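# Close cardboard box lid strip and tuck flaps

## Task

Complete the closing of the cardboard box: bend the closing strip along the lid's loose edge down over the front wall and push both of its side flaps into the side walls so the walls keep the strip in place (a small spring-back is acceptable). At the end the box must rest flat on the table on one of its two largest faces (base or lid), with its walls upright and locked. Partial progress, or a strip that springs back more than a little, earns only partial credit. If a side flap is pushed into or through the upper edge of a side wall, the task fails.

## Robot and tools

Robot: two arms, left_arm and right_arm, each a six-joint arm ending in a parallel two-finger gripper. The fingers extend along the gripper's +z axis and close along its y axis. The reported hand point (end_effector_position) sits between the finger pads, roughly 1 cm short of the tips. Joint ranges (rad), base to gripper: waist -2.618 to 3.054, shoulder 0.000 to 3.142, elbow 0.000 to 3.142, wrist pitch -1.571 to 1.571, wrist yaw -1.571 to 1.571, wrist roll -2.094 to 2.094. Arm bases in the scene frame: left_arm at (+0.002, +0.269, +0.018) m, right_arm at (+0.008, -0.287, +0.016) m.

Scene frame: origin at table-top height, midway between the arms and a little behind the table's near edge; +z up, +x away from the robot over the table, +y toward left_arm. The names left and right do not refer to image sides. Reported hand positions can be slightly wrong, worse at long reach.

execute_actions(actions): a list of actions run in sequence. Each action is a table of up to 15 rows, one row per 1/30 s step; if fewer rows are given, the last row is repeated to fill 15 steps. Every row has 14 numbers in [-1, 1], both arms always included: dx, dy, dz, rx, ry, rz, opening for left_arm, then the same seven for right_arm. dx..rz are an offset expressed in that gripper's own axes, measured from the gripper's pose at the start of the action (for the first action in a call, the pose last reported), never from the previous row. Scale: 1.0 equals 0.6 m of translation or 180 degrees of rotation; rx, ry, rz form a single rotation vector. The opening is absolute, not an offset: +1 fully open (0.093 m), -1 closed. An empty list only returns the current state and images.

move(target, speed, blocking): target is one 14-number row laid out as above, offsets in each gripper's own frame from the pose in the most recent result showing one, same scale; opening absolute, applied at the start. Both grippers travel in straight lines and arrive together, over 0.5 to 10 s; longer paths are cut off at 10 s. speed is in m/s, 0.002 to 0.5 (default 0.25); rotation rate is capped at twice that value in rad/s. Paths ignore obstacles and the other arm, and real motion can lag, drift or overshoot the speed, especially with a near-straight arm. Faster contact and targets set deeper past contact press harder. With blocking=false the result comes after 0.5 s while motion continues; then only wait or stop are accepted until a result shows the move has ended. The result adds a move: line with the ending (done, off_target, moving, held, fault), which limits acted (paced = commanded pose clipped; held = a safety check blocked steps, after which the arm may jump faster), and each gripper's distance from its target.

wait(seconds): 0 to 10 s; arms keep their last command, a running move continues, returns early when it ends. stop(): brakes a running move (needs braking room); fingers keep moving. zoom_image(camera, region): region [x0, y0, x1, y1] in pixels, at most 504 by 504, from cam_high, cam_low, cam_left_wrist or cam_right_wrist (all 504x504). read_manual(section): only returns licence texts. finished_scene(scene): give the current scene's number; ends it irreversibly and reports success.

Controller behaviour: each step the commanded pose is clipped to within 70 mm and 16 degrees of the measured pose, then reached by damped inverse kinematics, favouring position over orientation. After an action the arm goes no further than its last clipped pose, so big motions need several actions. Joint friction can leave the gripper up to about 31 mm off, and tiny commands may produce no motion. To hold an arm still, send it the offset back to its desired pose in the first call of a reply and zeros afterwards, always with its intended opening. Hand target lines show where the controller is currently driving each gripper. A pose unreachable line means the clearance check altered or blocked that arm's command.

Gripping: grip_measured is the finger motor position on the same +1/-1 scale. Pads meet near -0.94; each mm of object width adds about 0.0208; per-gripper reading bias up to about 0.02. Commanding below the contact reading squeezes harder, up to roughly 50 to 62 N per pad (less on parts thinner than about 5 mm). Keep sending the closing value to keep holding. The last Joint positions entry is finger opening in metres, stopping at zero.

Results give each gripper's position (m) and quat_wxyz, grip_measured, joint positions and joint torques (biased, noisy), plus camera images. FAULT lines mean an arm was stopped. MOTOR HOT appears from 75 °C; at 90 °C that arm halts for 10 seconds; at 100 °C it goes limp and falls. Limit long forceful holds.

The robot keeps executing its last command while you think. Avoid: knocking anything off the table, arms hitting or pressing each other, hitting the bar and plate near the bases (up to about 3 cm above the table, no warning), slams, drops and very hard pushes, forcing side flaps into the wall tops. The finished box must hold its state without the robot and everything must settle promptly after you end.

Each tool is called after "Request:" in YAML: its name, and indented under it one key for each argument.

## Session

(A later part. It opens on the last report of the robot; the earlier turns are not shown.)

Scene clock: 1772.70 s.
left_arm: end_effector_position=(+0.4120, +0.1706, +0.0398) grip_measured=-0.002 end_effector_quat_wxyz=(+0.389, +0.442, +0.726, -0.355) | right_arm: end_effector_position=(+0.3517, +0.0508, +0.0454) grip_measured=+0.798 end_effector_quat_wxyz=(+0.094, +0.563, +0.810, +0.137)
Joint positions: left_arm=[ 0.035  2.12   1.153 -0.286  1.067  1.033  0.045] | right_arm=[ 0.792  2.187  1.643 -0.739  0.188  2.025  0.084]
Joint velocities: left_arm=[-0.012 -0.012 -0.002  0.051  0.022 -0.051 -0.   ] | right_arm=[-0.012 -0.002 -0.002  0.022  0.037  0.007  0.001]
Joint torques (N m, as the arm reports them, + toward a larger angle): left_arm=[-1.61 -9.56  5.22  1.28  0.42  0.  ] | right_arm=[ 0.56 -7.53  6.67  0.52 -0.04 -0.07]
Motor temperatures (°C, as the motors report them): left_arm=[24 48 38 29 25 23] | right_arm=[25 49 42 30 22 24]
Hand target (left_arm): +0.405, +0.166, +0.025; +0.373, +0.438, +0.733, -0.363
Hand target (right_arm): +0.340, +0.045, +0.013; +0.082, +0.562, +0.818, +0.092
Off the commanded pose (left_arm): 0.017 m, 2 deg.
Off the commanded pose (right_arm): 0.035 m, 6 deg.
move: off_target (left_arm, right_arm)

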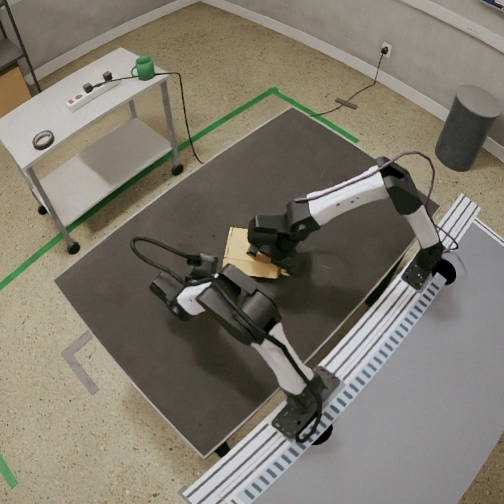

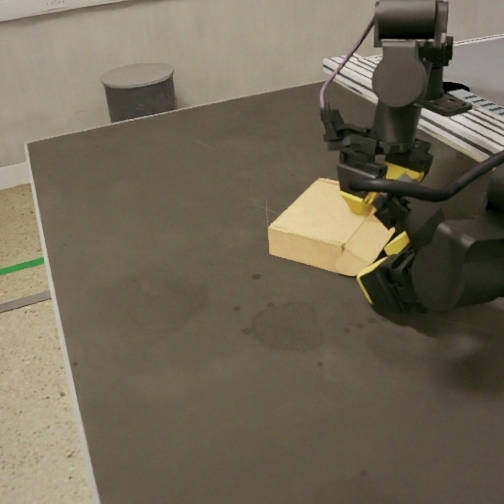

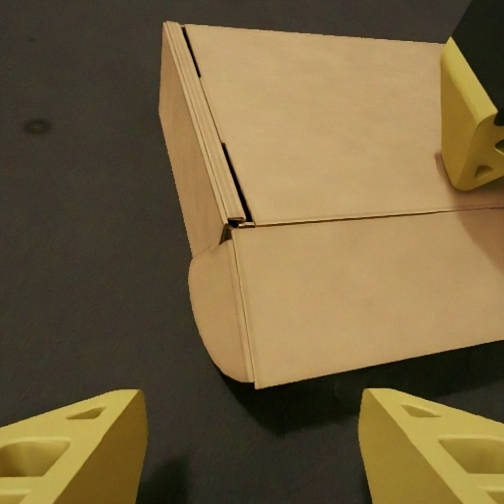

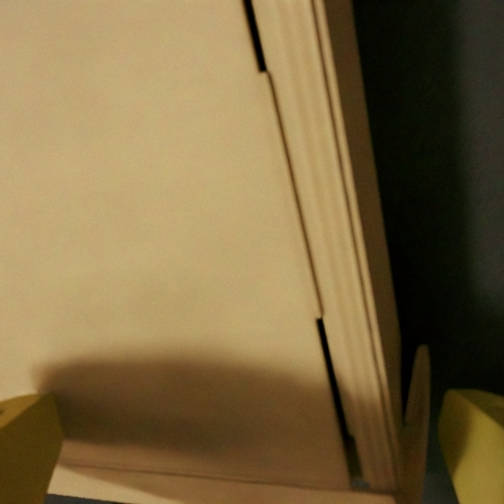

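Request:
execute_actions:
  actions:
    - [[0.022,0.004,0.011,0,0,-0.01,0.0, -0.002,-0.039,0.043,0.029,-0.010,-0.004,0.8],[0.022,0.004,0.011,0,0,-0.01,0.0, -0.002,-0.039,0.043,0.029,-0.010,-0.004,0.8],[0.022,0.004,0.011,0,0,-0.01,0.0, -0.002,-0.039,0.043,0.029,-0.010,-0.004,0.8],[0.04,0.0,0.02,0,0,-0.02,0.0, -0.002,-0.039,0.043,0.029,-0.010,-0.004,0.8]]

Request:
wait:
  seconds: 0.7

Scene clock: 1782.03 s.
left_arm: end_effector_position=(+0.4156, +0.1708, +0.0275) grip_measured=-0.002 end_effector_quat_wxyz=(+0.390, +0.428, +0.733, -0.357) | right_arm: end_effector_position=(+0.3517, +0.0508, +0.0454) grip_measured=+0.798 end_effector_quat_wxyz=(+0.094, +0.564, +0.809, +0.137)
Joint positions: left_arm=[ 0.035  2.154  1.137 -0.204  1.067  0.978  0.045] | right_arm=[ 0.792  2.187  1.643 -0.739  0.188  2.028  0.084]
Joint velocities: left_arm=[-0.012 -0.002 -0.007  0.022  0.037  0.007 -0.001] | right_arm=[-0.002  0.002 -0.012  0.007 -0.051 -0.066 -0.   ]
Joint torques (N m, as the arm reports them, + toward a larger angle): left_arm=[-0.88 -9.94  4.21  1.31  0.49  0.01] | right_arm=[ 0.78 -8.31  6.19  0.42 -0.03 -0.05]
Motor temperatures (°C, as the motors report them): left_arm=[24 48 37 29 25 23] | right_arm=[25 48 42 30 22 24]
Hand target (left_arm): +0.408, +0.169, +0.014; +0.378, +0.419, +0.740, -0.367
Hand target (right_arm): +0.338, +0.044, +0.015; +0.083, +0.563, +0.817, +0.091
Off the commanded pose (left_arm): 0.016 m, 2 deg.
Off the commanded pose (right_arm): 0.035 m, 6 deg.

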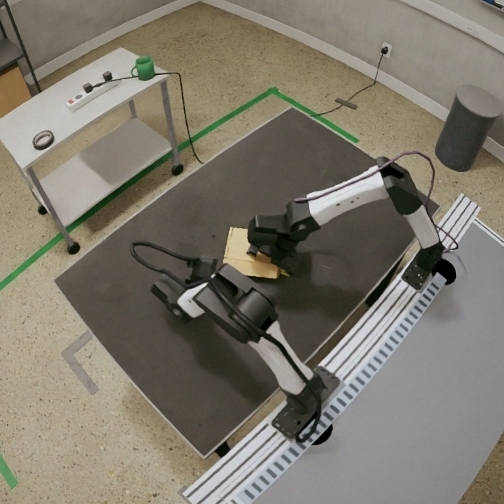

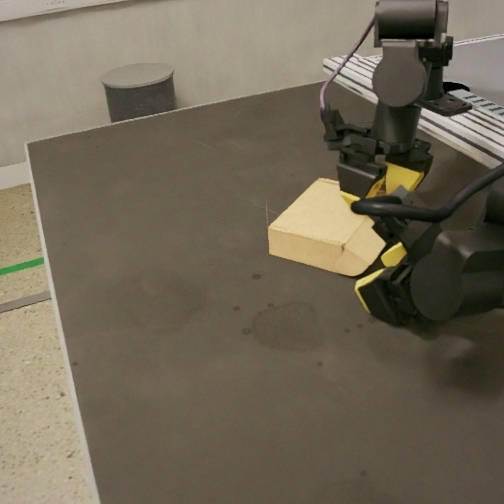

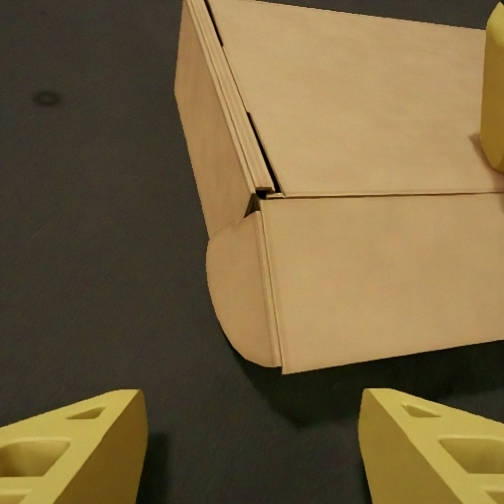

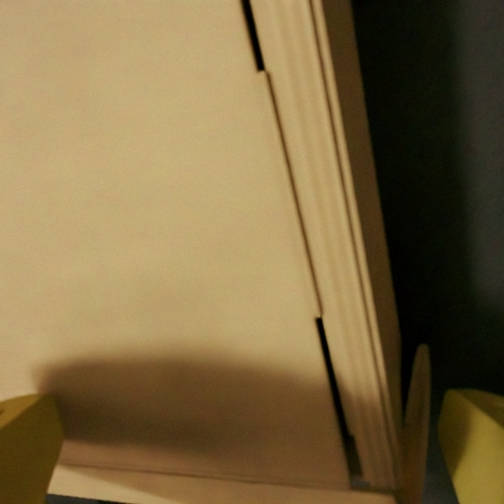

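Scene clock: 1782.73 s.
left_arm: end_effector_position=(+0.4168, +0.1710, +0.0279) grip_measured=-0.002 end_effector_quat_wxyz=(+0.392, +0.428, +0.732, -0.356) | right_arm: end_effector_position=(+0.3517, +0.0508, +0.0454) grip_measured=+0.798 end_effector_quat_wxyz=(+0.094, +0.564, +0.809, +0.137)
Joint positions: left_arm=[ 0.035  2.154  1.137 -0.196  1.067  0.973  0.045] | right_arm=[ 0.792  2.187  1.643 -0.739  0.188  2.028  0.084]
Joint velocities: left_arm=[-0.017 -0.012 -0.007 -0.051  0.022 -0.095  0.   ] | right_arm=[ 0.007  0.007 -0.007  0.007 -0.037 -0.022 -0.   ]
Joint torques (N m, as the arm reports them, + toward a larger angle): left_arm=[-0.84 -9.92  4.24  1.31  0.51 -0.02] | right_arm=[ 0.79 -8.28  6.07  0.44 -0.05 -0.05]
Motor temperatures (°C, as the motors report them): left_arm=[24 48 37 29 25 23] | right_arm=[25 48 42 30 22 24]
Hand target (left_arm): +0.408, +0.169, +0.014; +0.378, +0.419, +0.740, -0.367
Hand target (right_arm): +0.338, +0.044, +0.015; +0.083, +0.563, +0.817, +0.091
Off the commanded pose (left_arm): 0.017 m, 2 deg.
Off the commanded pose (right_arm): 0.035 m, 6 deg.
wait: 0.70 s; at rest by 0.17 s

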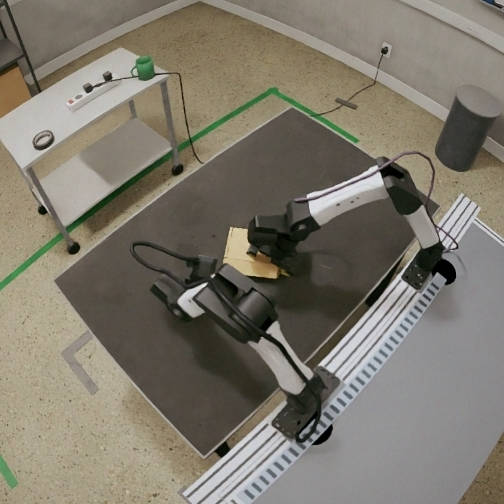

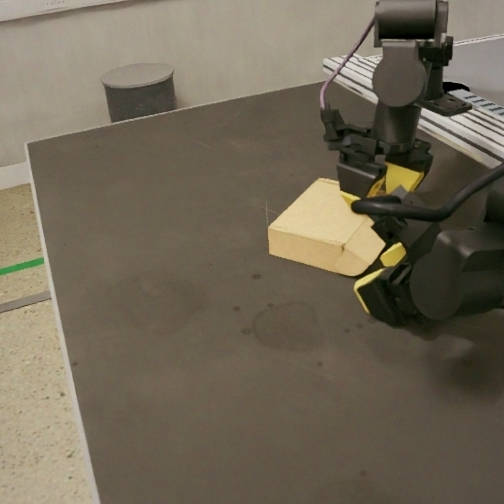

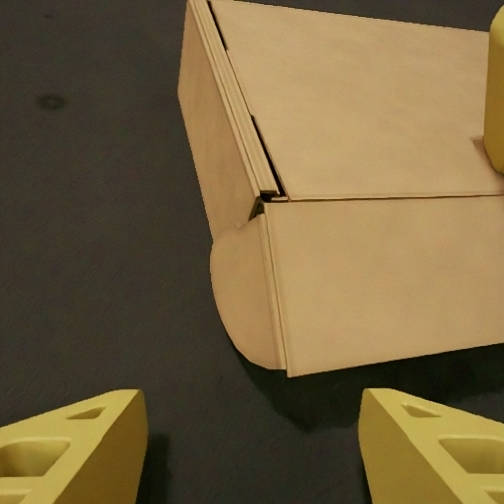

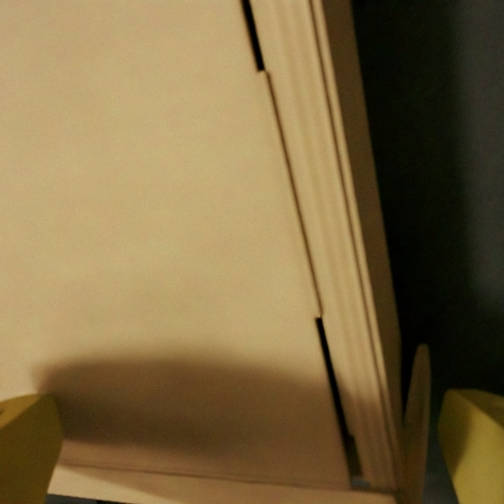

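Request:
execute_actions:
  actions:
    - [[0.004,-0.02,0.012,0,0,0,0.0, -0.002,-0.037,0.045,0.029,-0.010,-0.004,0.8],[0.004,-0.02,0.012,0,0,0,0.0, -0.002,-0.037,0.045,0.029,-0.010,-0.004,0.8],[0.004,-0.02,0.012,0,0,0,0.0, -0.002,-0.037,0.045,0.029,-0.010,-0.004,0.8],[0.004,-0.02,0.012,0,0,0,0.0, -0.002,-0.037,0.045,0.029,-0.010,-0.004,0.8],[0.008,-0.035,0.03,0,0,0,0.0, -0.002,-0.037,0.045,0.029,-0.010,-0.004,0.8]]
    - []

Scene clock: 1788.40 s.
left_arm: end_effector_position=(+0.4072, +0.1529, +0.0234) grip_measured=-0.002 end_effector_quat_wxyz=(+0.399, +0.431, +0.726, -0.357) | right_arm: end_effector_position=(+0.3517, +0.0508, +0.0454) grip_measured=+0.798 end_effector_quat_wxyz=(+0.094, +0.565, +0.808, +0.137)
Joint positions: left_arm=[-0.009  2.135  1.045 -0.037  1.063  0.891  0.045] | right_arm=[ 0.792  2.187  1.643 -0.739  0.188  2.029  0.084]
Joint velocities: left_arm=[-0.007 -0.012 -0.032  0.095 -0.007 -0.022  0.   ] | right_arm=[-0.022 -0.002 -0.007  0.022  0.007 -0.007 -0.   ]
Joint torques (N m, as the arm reports them, + toward a larger angle): left_arm=[ -1.9  -12.17   3.86   1.46   0.26  -0.06] | right_arm=[ 0.64 -7.87  6.7   0.42 -0.03 -0.01]
Motor temperatures (°C, as the motors report them): left_arm=[24 48 37 29 25 23] | right_arm=[25 47 41 29 22 24]
Hand target (left_arm): +0.401, +0.149, +0.020; +0.392, +0.428, +0.732, -0.356
Hand target (right_arm): +0.339, +0.044, +0.014; +0.083, +0.565, +0.816, +0.091
Off the commanded pose (left_arm): 0.008 m, 1 deg.
Off the commanded pose (right_arm): 0.035 m, 6 deg.

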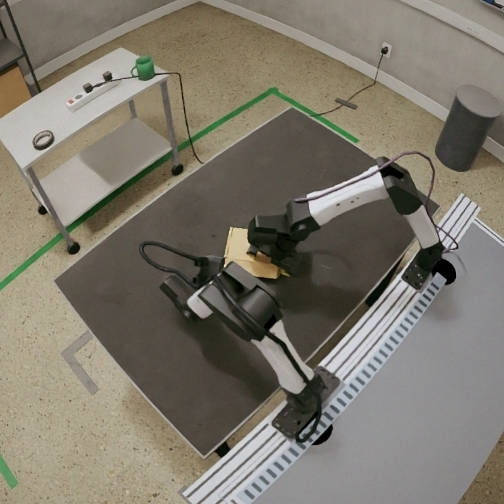

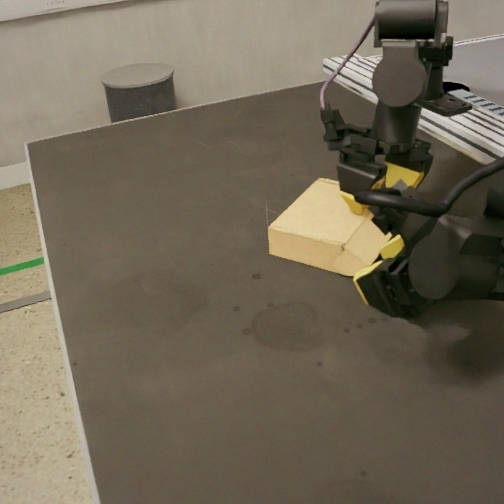

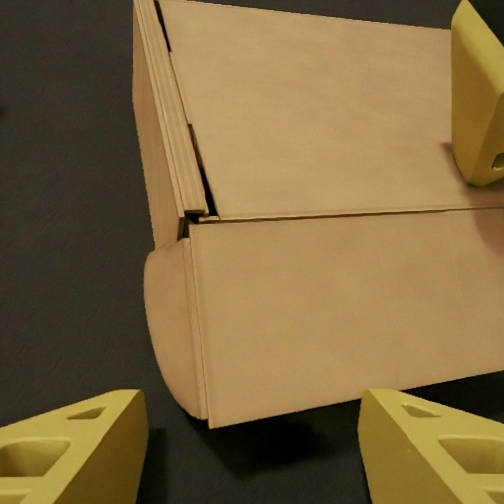

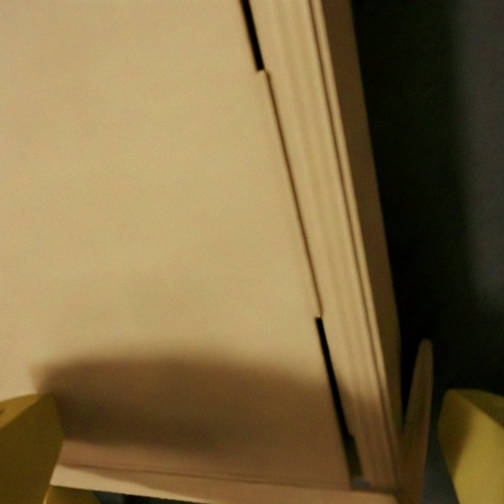

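Request:
execute_actions:
  actions:
    - [[0.03,0,0.0,0,0,0.03,0.0, -0.002,-0.037,0.045,0.029,-0.010,-0.004,0.8]]
    - []

Scene clock: 1799.70 s.
left_arm: end_effector_position=(+0.4106, +0.1583, +0.0246) grip_measured=-0.002 end_effector_quat_wxyz=(+0.428, +0.471, +0.699, -0.326) | right_arm: end_effector_position=(+0.3517, +0.0508, +0.0454) grip_measured=+0.798 end_effector_quat_wxyz=(+0.094, +0.565, +0.808, +0.137)
Joint positions: left_arm=[ 0.005  2.134  1.043 -0.017  1.065  1.008  0.045] | right_arm=[ 0.792  2.187  1.643 -0.739  0.188  2.03   0.084]
Joint velocities: left_arm=[-0.017 -0.022 -0.017 -0.007  0.007  0.095 -0.   ] | right_arm=[ 0.002 -0.007 -0.007 -0.037 -0.037 -0.022 -0.   ]
Joint torques (N m, as the arm reports them, + toward a larger angle): left_arm=[-0.22 -8.72  4.32  1.48  0.53  0.09] | right_arm=[ 0.57 -7.95  6.65  0.43 -0.08 -0.02]
Motor temperatures (°C, as the motors report them): left_arm=[24 50 36 29 25 23] | right_arm=[25 46 41 29 22 24]
Hand target (left_arm): +0.401, +0.159, +0.008; +0.416, +0.464, +0.705, -0.338
Hand target (right_arm): +0.339, +0.044, +0.014; +0.083, +0.565, +0.816, +0.091
Off the commanded pose (left_arm): 0.019 m, 2 deg.
Off the commanded pose (right_arm): 0.035 m, 6 deg.

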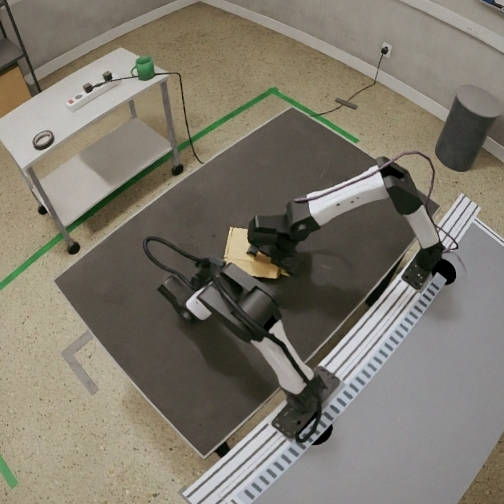

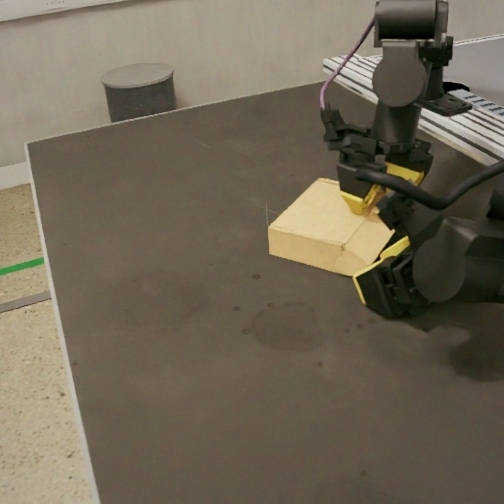

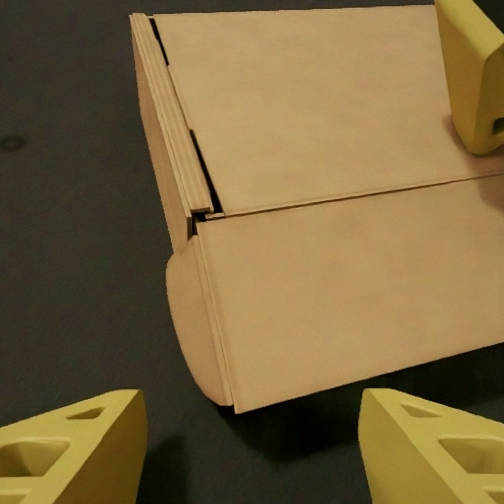

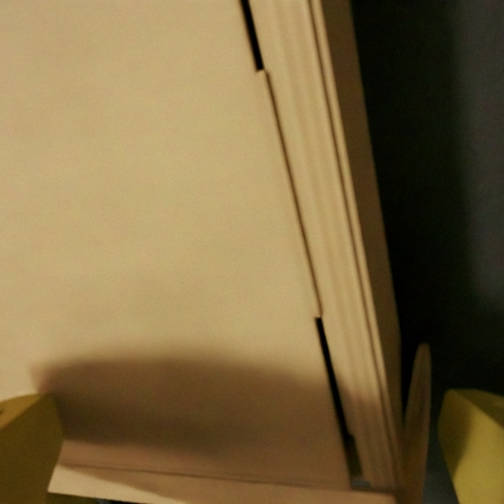

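More roll to drop the inner finger, and advance.

Request:
execute_actions:
  actions:
    - [[0.02,0,0.0,0,0,0.05,0.0, -0.002,-0.037,0.045,0.029,-0.010,-0.004,0.8]]
    - [[0.015,-0.01,0.035,0,0,0.0,0.0, -0.002,-0.037,0.045,0.029,-0.010,-0.004,0.8]]
    - []

Scene clock: 1810.13 s.
left_arm: end_effector_position=(+0.4249, +0.1524, +0.0228) grip_measured=-0.002 end_effector_quat_wxyz=(+0.471, +0.531, +0.651, -0.269) | right_arm: end_effector_position=(+0.3540, +0.0509, +0.0452) grip_measured=+0.799 end_effector_quat_wxyz=(+0.099, +0.567, +0.806, +0.140)
Joint positions: left_arm=[-0.017  2.158  1.042  0.116  1.043  1.111  0.045] | right_arm=[ 0.792  2.189  1.643 -0.731  0.198  2.034  0.084]
Joint velocities: left_arm=[-0.017 -0.007 -0.017  0.022 -0.007 -0.022 -0.002] | right_arm=[ 0.012  0.002 -0.012  0.066  0.066  0.037 -0.   ]
Joint torques (N m, as the arm reports them, + toward a larger angle): left_arm=[-1.94 -9.81  3.52  1.81  0.47 -0.06] | right_arm=[ 0.51 -8.14  6.54  0.32 -0.13 -0.08]
Motor temperatures (°C, as the motors report them): left_arm=[24 49 36 29 25 23] | right_arm=[25 46 41 29 22 24]
Hand target (left_arm): +0.414, +0.146, +0.009; +0.459, +0.527, +0.656, -0.284
Hand target (right_arm): +0.340, +0.044, +0.014; +0.083, +0.566, +0.815, +0.091
Off the commanded pose (left_arm): 0.020 m, 2 deg.
Off the commanded pose (right_arm): 0.036 m, 6 deg.

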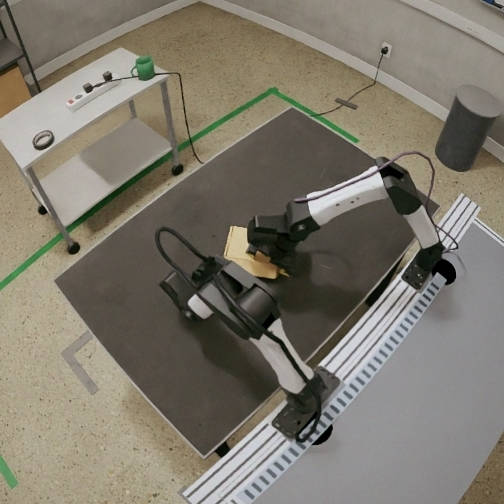

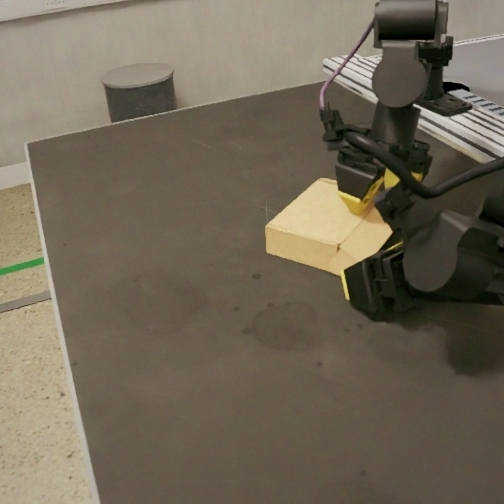

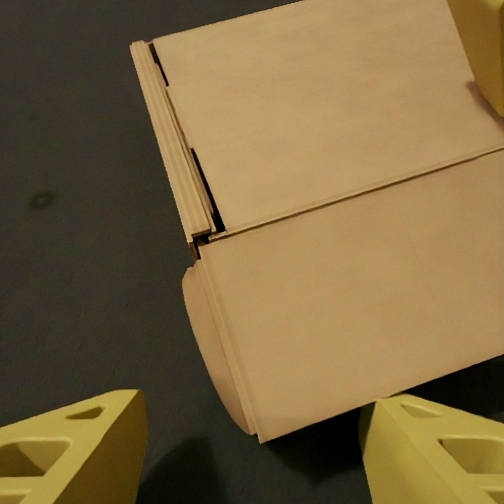

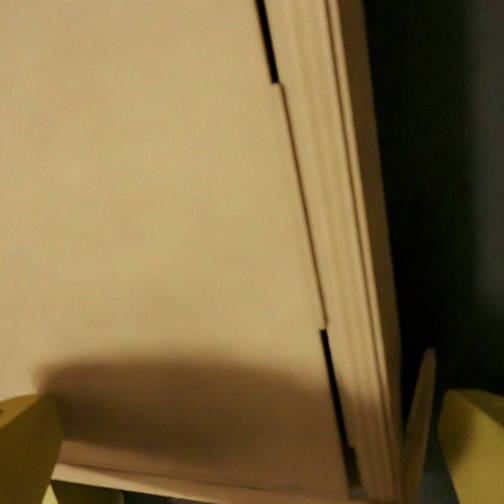

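Request:
execute_actions:
  actions:
    - [[0,0,0.0,0,0,-0.05,0.0, -0.002,-0.040,0.045,0.031,-0.010,-0.004,0.8]]
    - [[0,0,0.0,0,0,-0.05,0.0, -0.002,-0.040,0.045,0.031,-0.010,-0.004,0.8]]
    - []

Scene clock: 1818.87 s.
left_arm: end_effector_position=(+0.4258, +0.1541, +0.0206) grip_measured=-0.002 end_effector_quat_wxyz=(+0.427, +0.435, +0.723, -0.326) | right_arm: end_effector_position=(+0.3571, +0.0509, +0.0451) grip_measured=+0.799 end_effector_quat_wxyz=(+0.105, +0.574, +0.800, +0.141)
Joint positions: left_arm=[-0.016  2.158  1.042  0.114  1.027  0.834  0.045] | right_arm=[ 0.792  2.195  1.65  -0.728  0.212  2.05   0.084]
Joint velocities: left_arm=[ 0.002  0.007 -0.027 -0.037 -0.007  0.037 -0.001] | right_arm=[-0.007 -0.002 -0.002 -0.007  0.022 -0.051 -0.001]
Joint torques (N m, as the arm reports them, + toward a larger angle): left_arm=[ -0.64 -11.7    5.97   1.58   0.54  -0.11] | right_arm=[ 0.52 -8.24  6.33  0.39 -0.14 -0.07]
Motor temperatures (°C, as the motors report them): left_arm=[24 50 36 30 25 23] | right_arm=[25 46 41 29 22 24]
Hand target (left_arm): +0.425, +0.153, +0.022; +0.425, +0.428, +0.725, -0.333
Hand target (right_arm): +0.342, +0.044, +0.013; +0.088, +0.572, +0.811, +0.093
Off the commanded pose (left_arm): 0.001 m, 1 deg.
Off the commanded pose (right_arm): 0.037 m, 6 deg.

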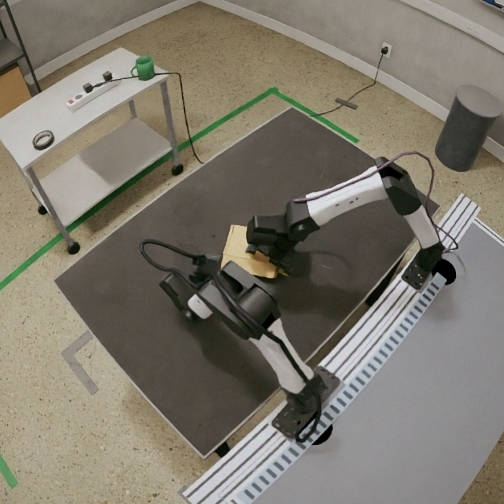

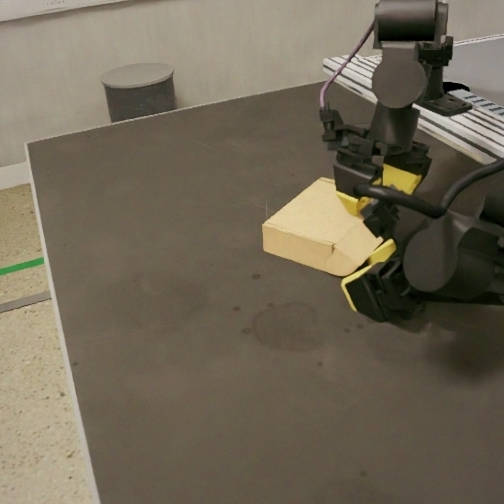

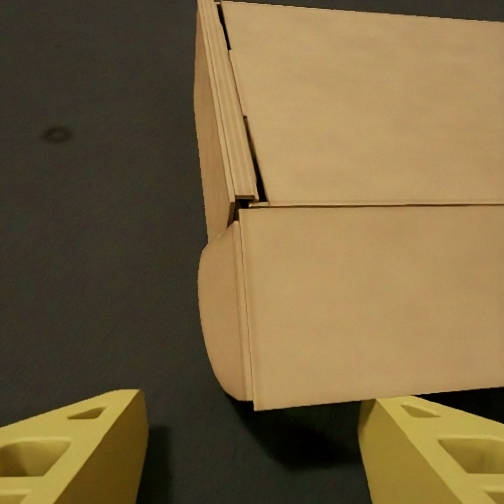

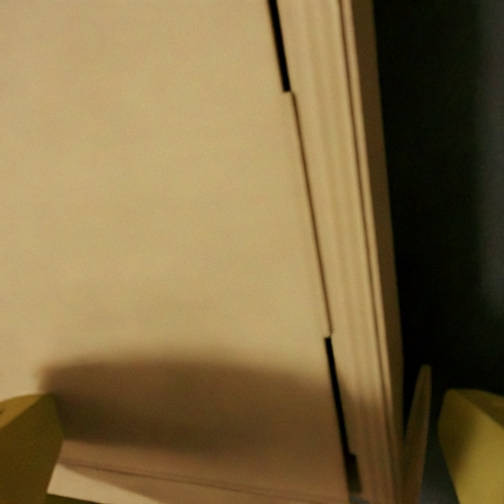

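Request:
execute_actions:
  actions:
    - [[-0.03,-0.005,-0.015,0,0,0,0.0, -0.002,-0.040,0.045,0.031,-0.010,-0.004,0.8]]
    - []

Scene clock: 1823.83 s.
left_arm: end_effector_position=(+0.4256, +0.1558, +0.0360) grip_measured=-0.002 end_effector_quat_wxyz=(+0.428, +0.433, +0.725, -0.322) | right_arm: end_effector_position=(+0.3588, +0.0511, +0.0449) grip_measured=+0.799 end_effector_quat_wxyz=(+0.107, +0.578, +0.796, +0.141)
Joint positions: left_arm=[-0.014  2.107  1.042  0.069  1.022  0.83   0.045] | right_arm=[ 0.792  2.201  1.657 -0.73   0.219  2.059  0.084]
Joint velocities: left_arm=[-0.002 -0.002 -0.002  0.037  0.007 -0.007 -0.   ] | right_arm=[-0.002 -0.002 -0.012  0.022 -0.022 -0.007 -0.001]
Joint torques (N m, as the arm reports them, + toward a larger angle): left_arm=[ -0.83 -12.48   6.57   1.35   0.5    0.09] | right_arm=[ 0.54 -8.4   6.34  0.4  -0.13 -0.07]
Motor temperatures (°C, as the motors report them): left_arm=[24 50 36 29 25 23] | right_arm=[25 46 41 29 22 24]
Hand target (left_arm): +0.425, +0.155, +0.041; +0.427, +0.435, +0.723, -0.325
Hand target (right_arm): +0.344, +0.044, +0.013; +0.091, +0.575, +0.807, +0.093
Off the commanded pose (left_arm): 0.005 m, 0 deg.
Off the commanded pose (right_arm): 0.037 m, 6 deg.

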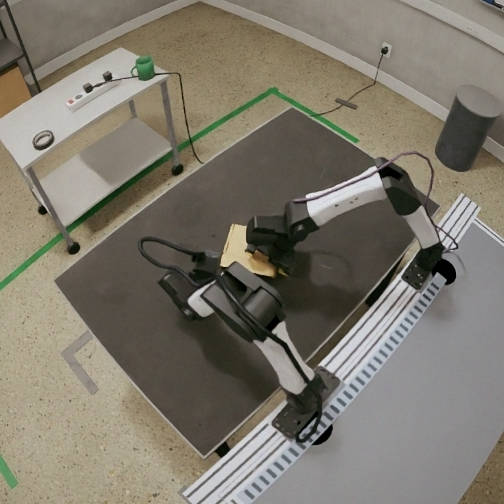

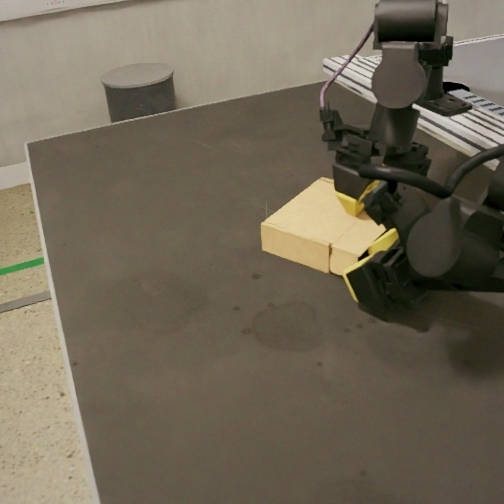

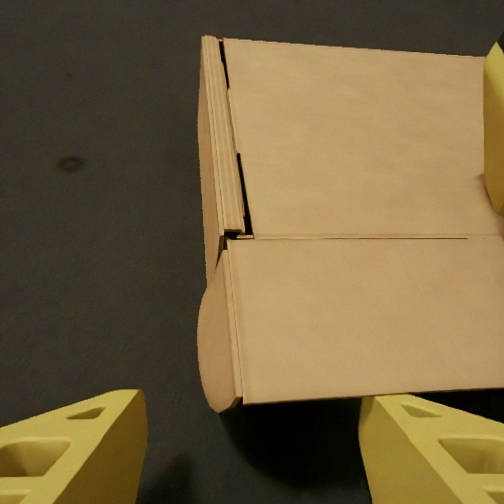

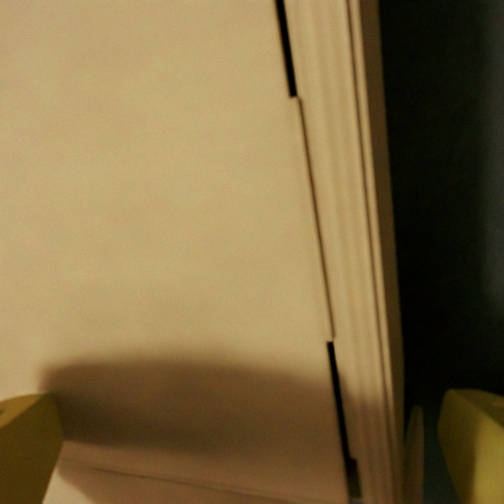

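Request:
move:
  target: [0,0,0,0,0,0,0.0, 0.04,0.008,-0.03,-0.01,0,0,0.8]
  speed: 0.03

Scene clock: 1832.57 s.
left_arm: end_effector_position=(+0.4253, +0.1558, +0.0357) grip_measured=-0.002 end_effector_quat_wxyz=(+0.427, +0.433, +0.725, -0.323) | right_arm: end_effector_position=(+0.3523, +0.0679, +0.0615) grip_measured=+0.799 end_effector_quat_wxyz=(+0.112, +0.579, +0.792, +0.155)
Joint positions: left_arm=[-0.014  2.107  1.042  0.067  1.022  0.83   0.045] | right_arm=[ 0.832  2.196  1.707 -0.763  0.238  2.1    0.084]
Joint velocities: left_arm=[ 0.012 -0.007 -0.007 -0.051 -0.081 -0.022 -0.001] | right_arm=[ 0.002 -0.002  0.002 -0.022  0.007  0.066  0.001]
Joint torques (N m, as the arm reports them, + toward a larger angle): left_arm=[ -0.65 -11.5    6.27   1.63   0.45   0.05] | right_arm=[  1.52 -12.46   7.7    0.66   0.15  -0.02]
Motor temperatures (°C, as the motors report them): left_arm=[24 52 36 29 25 23] | right_arm=[25 46 41 28 22 24]
Hand target (left_arm): +0.426, +0.156, +0.036; +0.428, +0.433, +0.725, -0.322
Hand target (right_arm): +0.349, +0.074, +0.063; +0.115, +0.577, +0.794, +0.155
Off the commanded pose (left_arm): 0.000 m, 0 deg.
Off the commanded pose (right_arm): 0.006 m, 1 deg.
move: done

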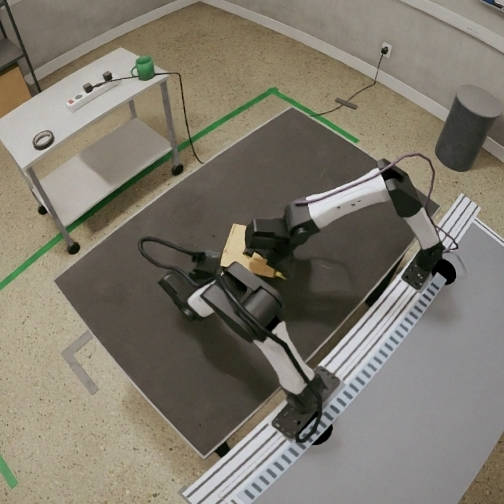

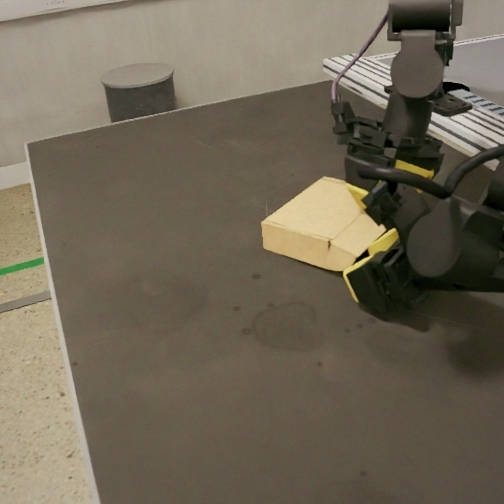

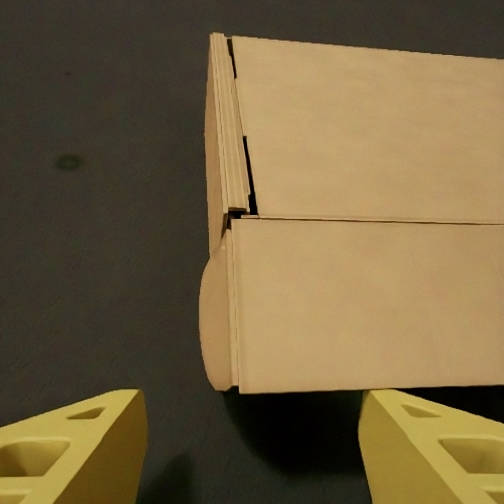

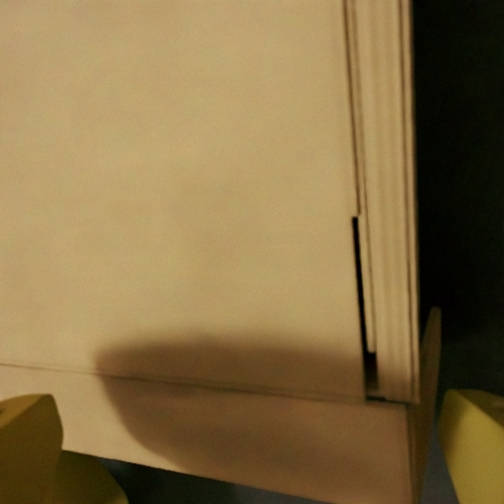

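Request:
move:
  target: [0.0,0.01,-0.04,0,0,0,0.0, 0.0,-0.02,-0.07,0,0,-0.03,0.8]
  speed: 0.04

Request:
move:
  target: [0.0,0.05,0.0,0,0,0,-1, 0,0,0,0,0,0,0.8]
  speed: 0.04

Request:
move:
  target: [-0.02,0.0,0.08,0,0,0,-1, 0,0,0,0,0,0,0.8]
  speed: 0.04

Scene clock: 1850.07 s.
left_arm: end_effector_position=(+0.4170, +0.1758, +0.0325) grip_measured=-0.002 end_effector_quat_wxyz=(+0.417, +0.429, +0.731, -0.329) | right_arm: end_effector_position=(+0.3396, +0.0642, +0.1048) grip_measured=+0.799 end_effector_quat_wxyz=(+0.116, +0.551, +0.809, +0.169)
Joint positions: left_arm=[ 0.042  2.107  1.057 -0.061  1.046  0.928  0.045] | right_arm=[ 0.851  2.092  1.707 -0.836  0.239  2.047  0.084]
Joint velocities: left_arm=[-0.007 -0.002 -0.007 -0.051  0.007 -0.051  0.001] | right_arm=[-0.002  0.027  0.002 -0.051  0.037  0.022  0.   ]
Joint torques (N m, as the arm reports them, + toward a larger angle): left_arm=[ -0.12 -13.2    7.62   1.18   0.53   0.1 ] | right_arm=[  1.49 -13.04   4.64   0.77   0.12  -0.14]
Motor temperatures (°C, as the motors report them): left_arm=[24 53 37 29 25 23] | right_arm=[25 50 42 29 22 24]
Hand target (left_arm): +0.422, +0.178, +0.045; +0.426, +0.433, +0.725, -0.323
Hand target (right_arm): +0.328, +0.060, +0.097; +0.119, +0.541, +0.819, +0.150
Off the commanded pose (left_arm): 0.014 m, 2 deg.
Off the commanded pose (right_arm): 0.016 m, 3 deg.
move: off_target (left_arm, right_arm)

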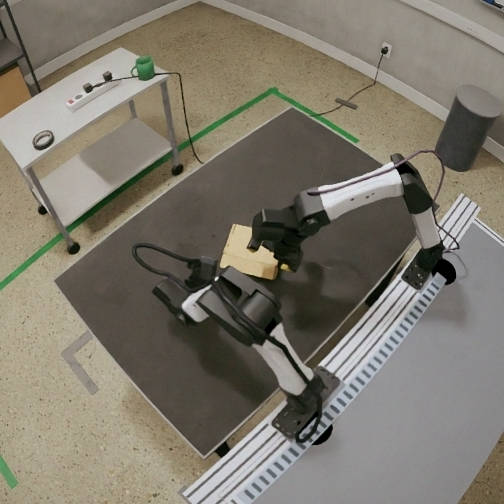

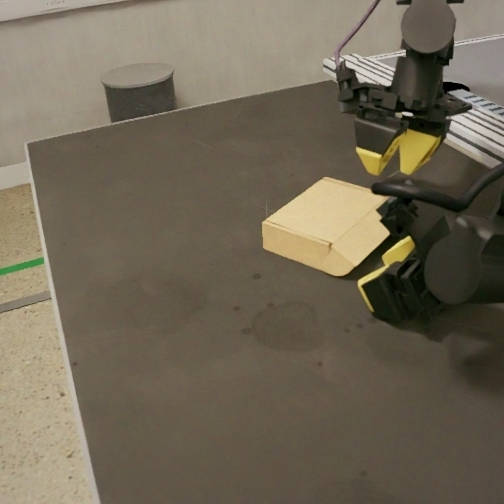

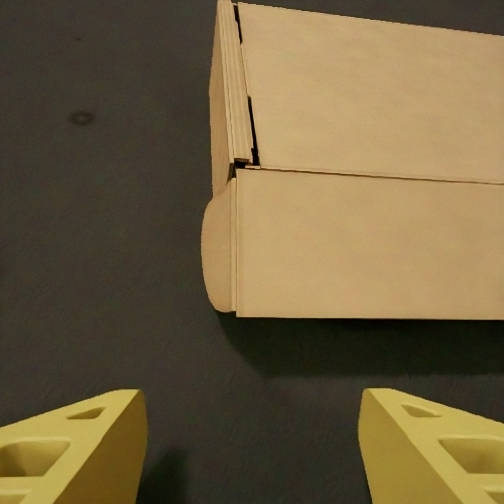

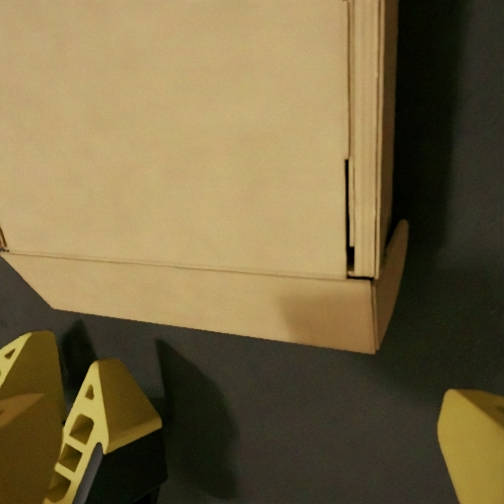

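Scene clock: 1851.07 s.
left_arm: end_effector_position=(+0.4440, +0.1863, +0.0366) grip_measured=-1.000 end_effector_quat_wxyz=(+0.426, +0.434, +0.727, -0.320) | right_arm: end_effector_position=(+0.3396, +0.0642, +0.1048) grip_measured=+0.799 end_effector_quat_wxyz=(+0.116, +0.551, +0.809, +0.169)
Joint positions: left_arm=[ 0.059  2.167  1.187 -0.128  1.05   0.958  0.   ] | right_arm=[ 0.851  2.092  1.707 -0.836  0.239  2.047  0.084]
Joint velocities: left_arm=[-0.017 -0.017  0.022  0.007  0.022  0.007  0.   ] | right_arm=[-0.012 -0.002  0.007  0.007 -0.007  0.007 -0.   ]
Joint torques (N m, as the arm reports them, + toward a larger angle): left_arm=[ -0.08 -10.09   8.04   1.13   0.55   0.1 ] | right_arm=[  0.23 -12.43   6.71   0.86   0.07  -0.11]
Motor temperatures (°C, as the motors report them): left_arm=[24 53 37 29 25 23] | right_arm=[25 50 42 29 22 24]
Hand target (left_arm): +0.444, +0.188, +0.029; +0.418, +0.428, +0.731, -0.328
Hand target (right_arm): +0.340, +0.064, +0.105; +0.116, +0.551, +0.809, +0.169
Off the commanded pose (left_arm): 0.008 m, 2 deg.
Off the commanded pose (right_arm): 0.000 m, 0 deg.
move: done

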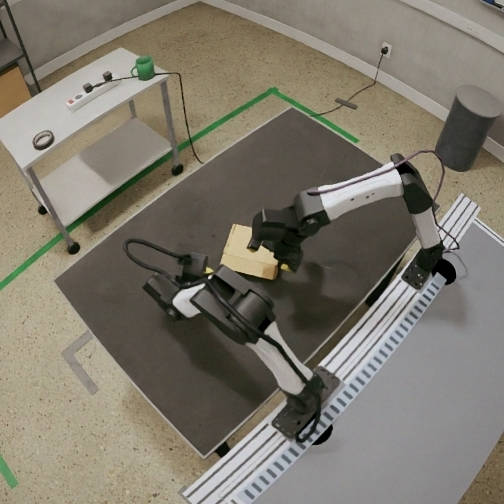

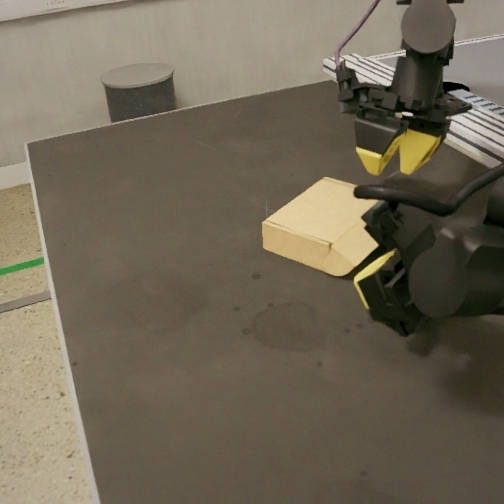

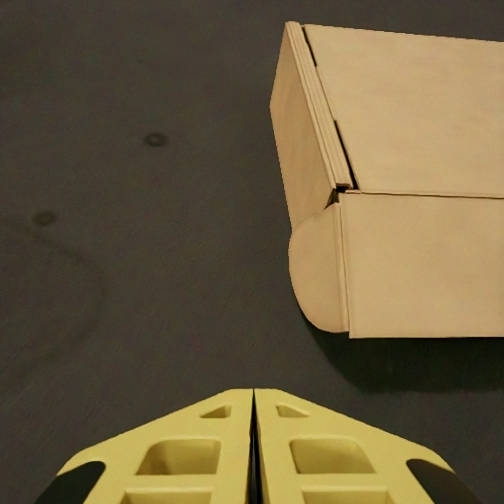

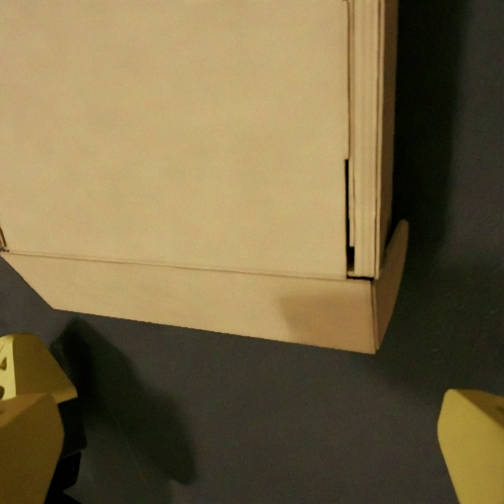

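Scene clock: 1852.63 s.
left_arm: end_effector_position=(+0.4605, +0.1455, +0.0348) grip_measured=-1.000 end_effector_quat_wxyz=(+0.430, +0.433, +0.725, -0.319) | right_arm: end_effector_position=(+0.3396, +0.0642, +0.1048) grip_measured=+0.799 end_effector_quat_wxyz=(+0.116, +0.551, +0.809, +0.169)
Joint positions: left_arm=[-0.047  2.197  1.187  0.068  0.998  0.773  0.   ] | right_arm=[ 0.851  2.092  1.707 -0.836  0.239  2.047  0.084]
Joint velocities: left_arm=[-0.007 -0.007 -0.022 -0.007 -0.007 -0.037  0.   ] | right_arm=[ 0.012  0.002 -0.007 -0.007  0.022 -0.066 -0.   ]
Joint torques (N m, as the arm reports them, + toward a larger angle): left_arm=[ -1.51 -10.69   7.77   1.8    0.37  -0.03] | right_arm=[  0.33 -12.51   6.66   0.88   0.06  -0.09]
Motor temperatures (°C, as the motors report them): left_arm=[24 53 37 29 25 23] | right_arm=[25 50 42 29 22 24]
Hand target (left_arm): +0.464, +0.142, +0.027; +0.427, +0.433, +0.727, -0.319
Hand target (right_arm): +0.340, +0.064, +0.105; +0.116, +0.551, +0.809, +0.169
Off the commanded pose (left_arm): 0.009 m, 1 deg.
Off the commanded pose (right_arm): 0.000 m, 0 deg.
move: done

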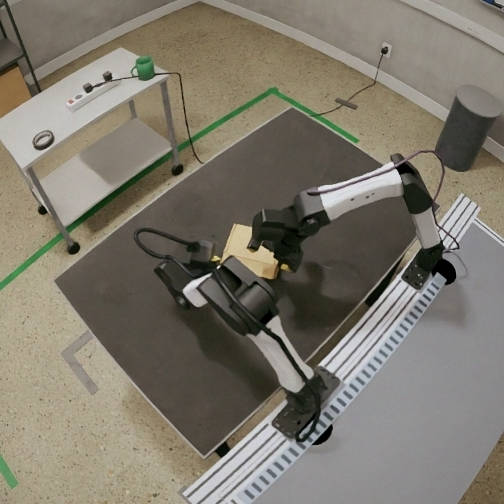

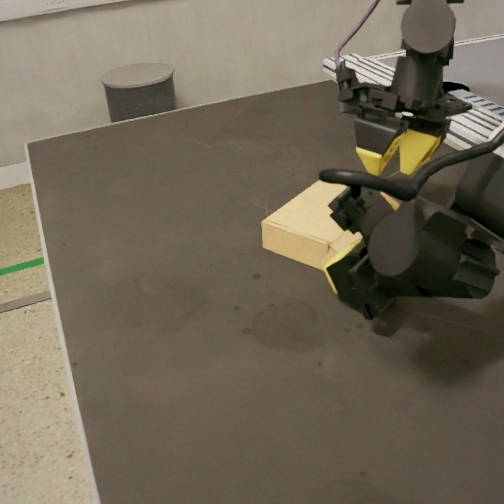

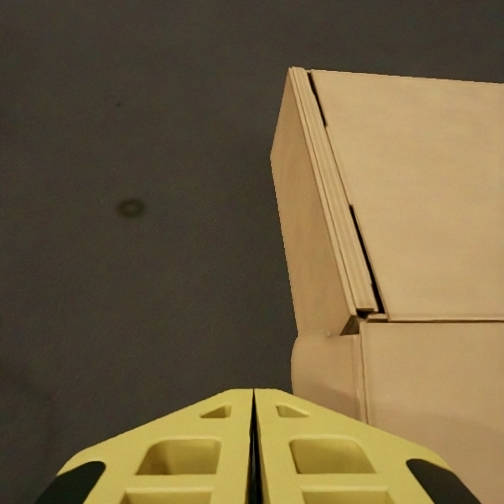

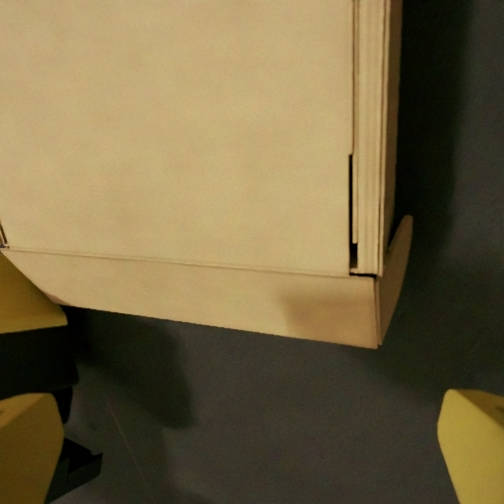

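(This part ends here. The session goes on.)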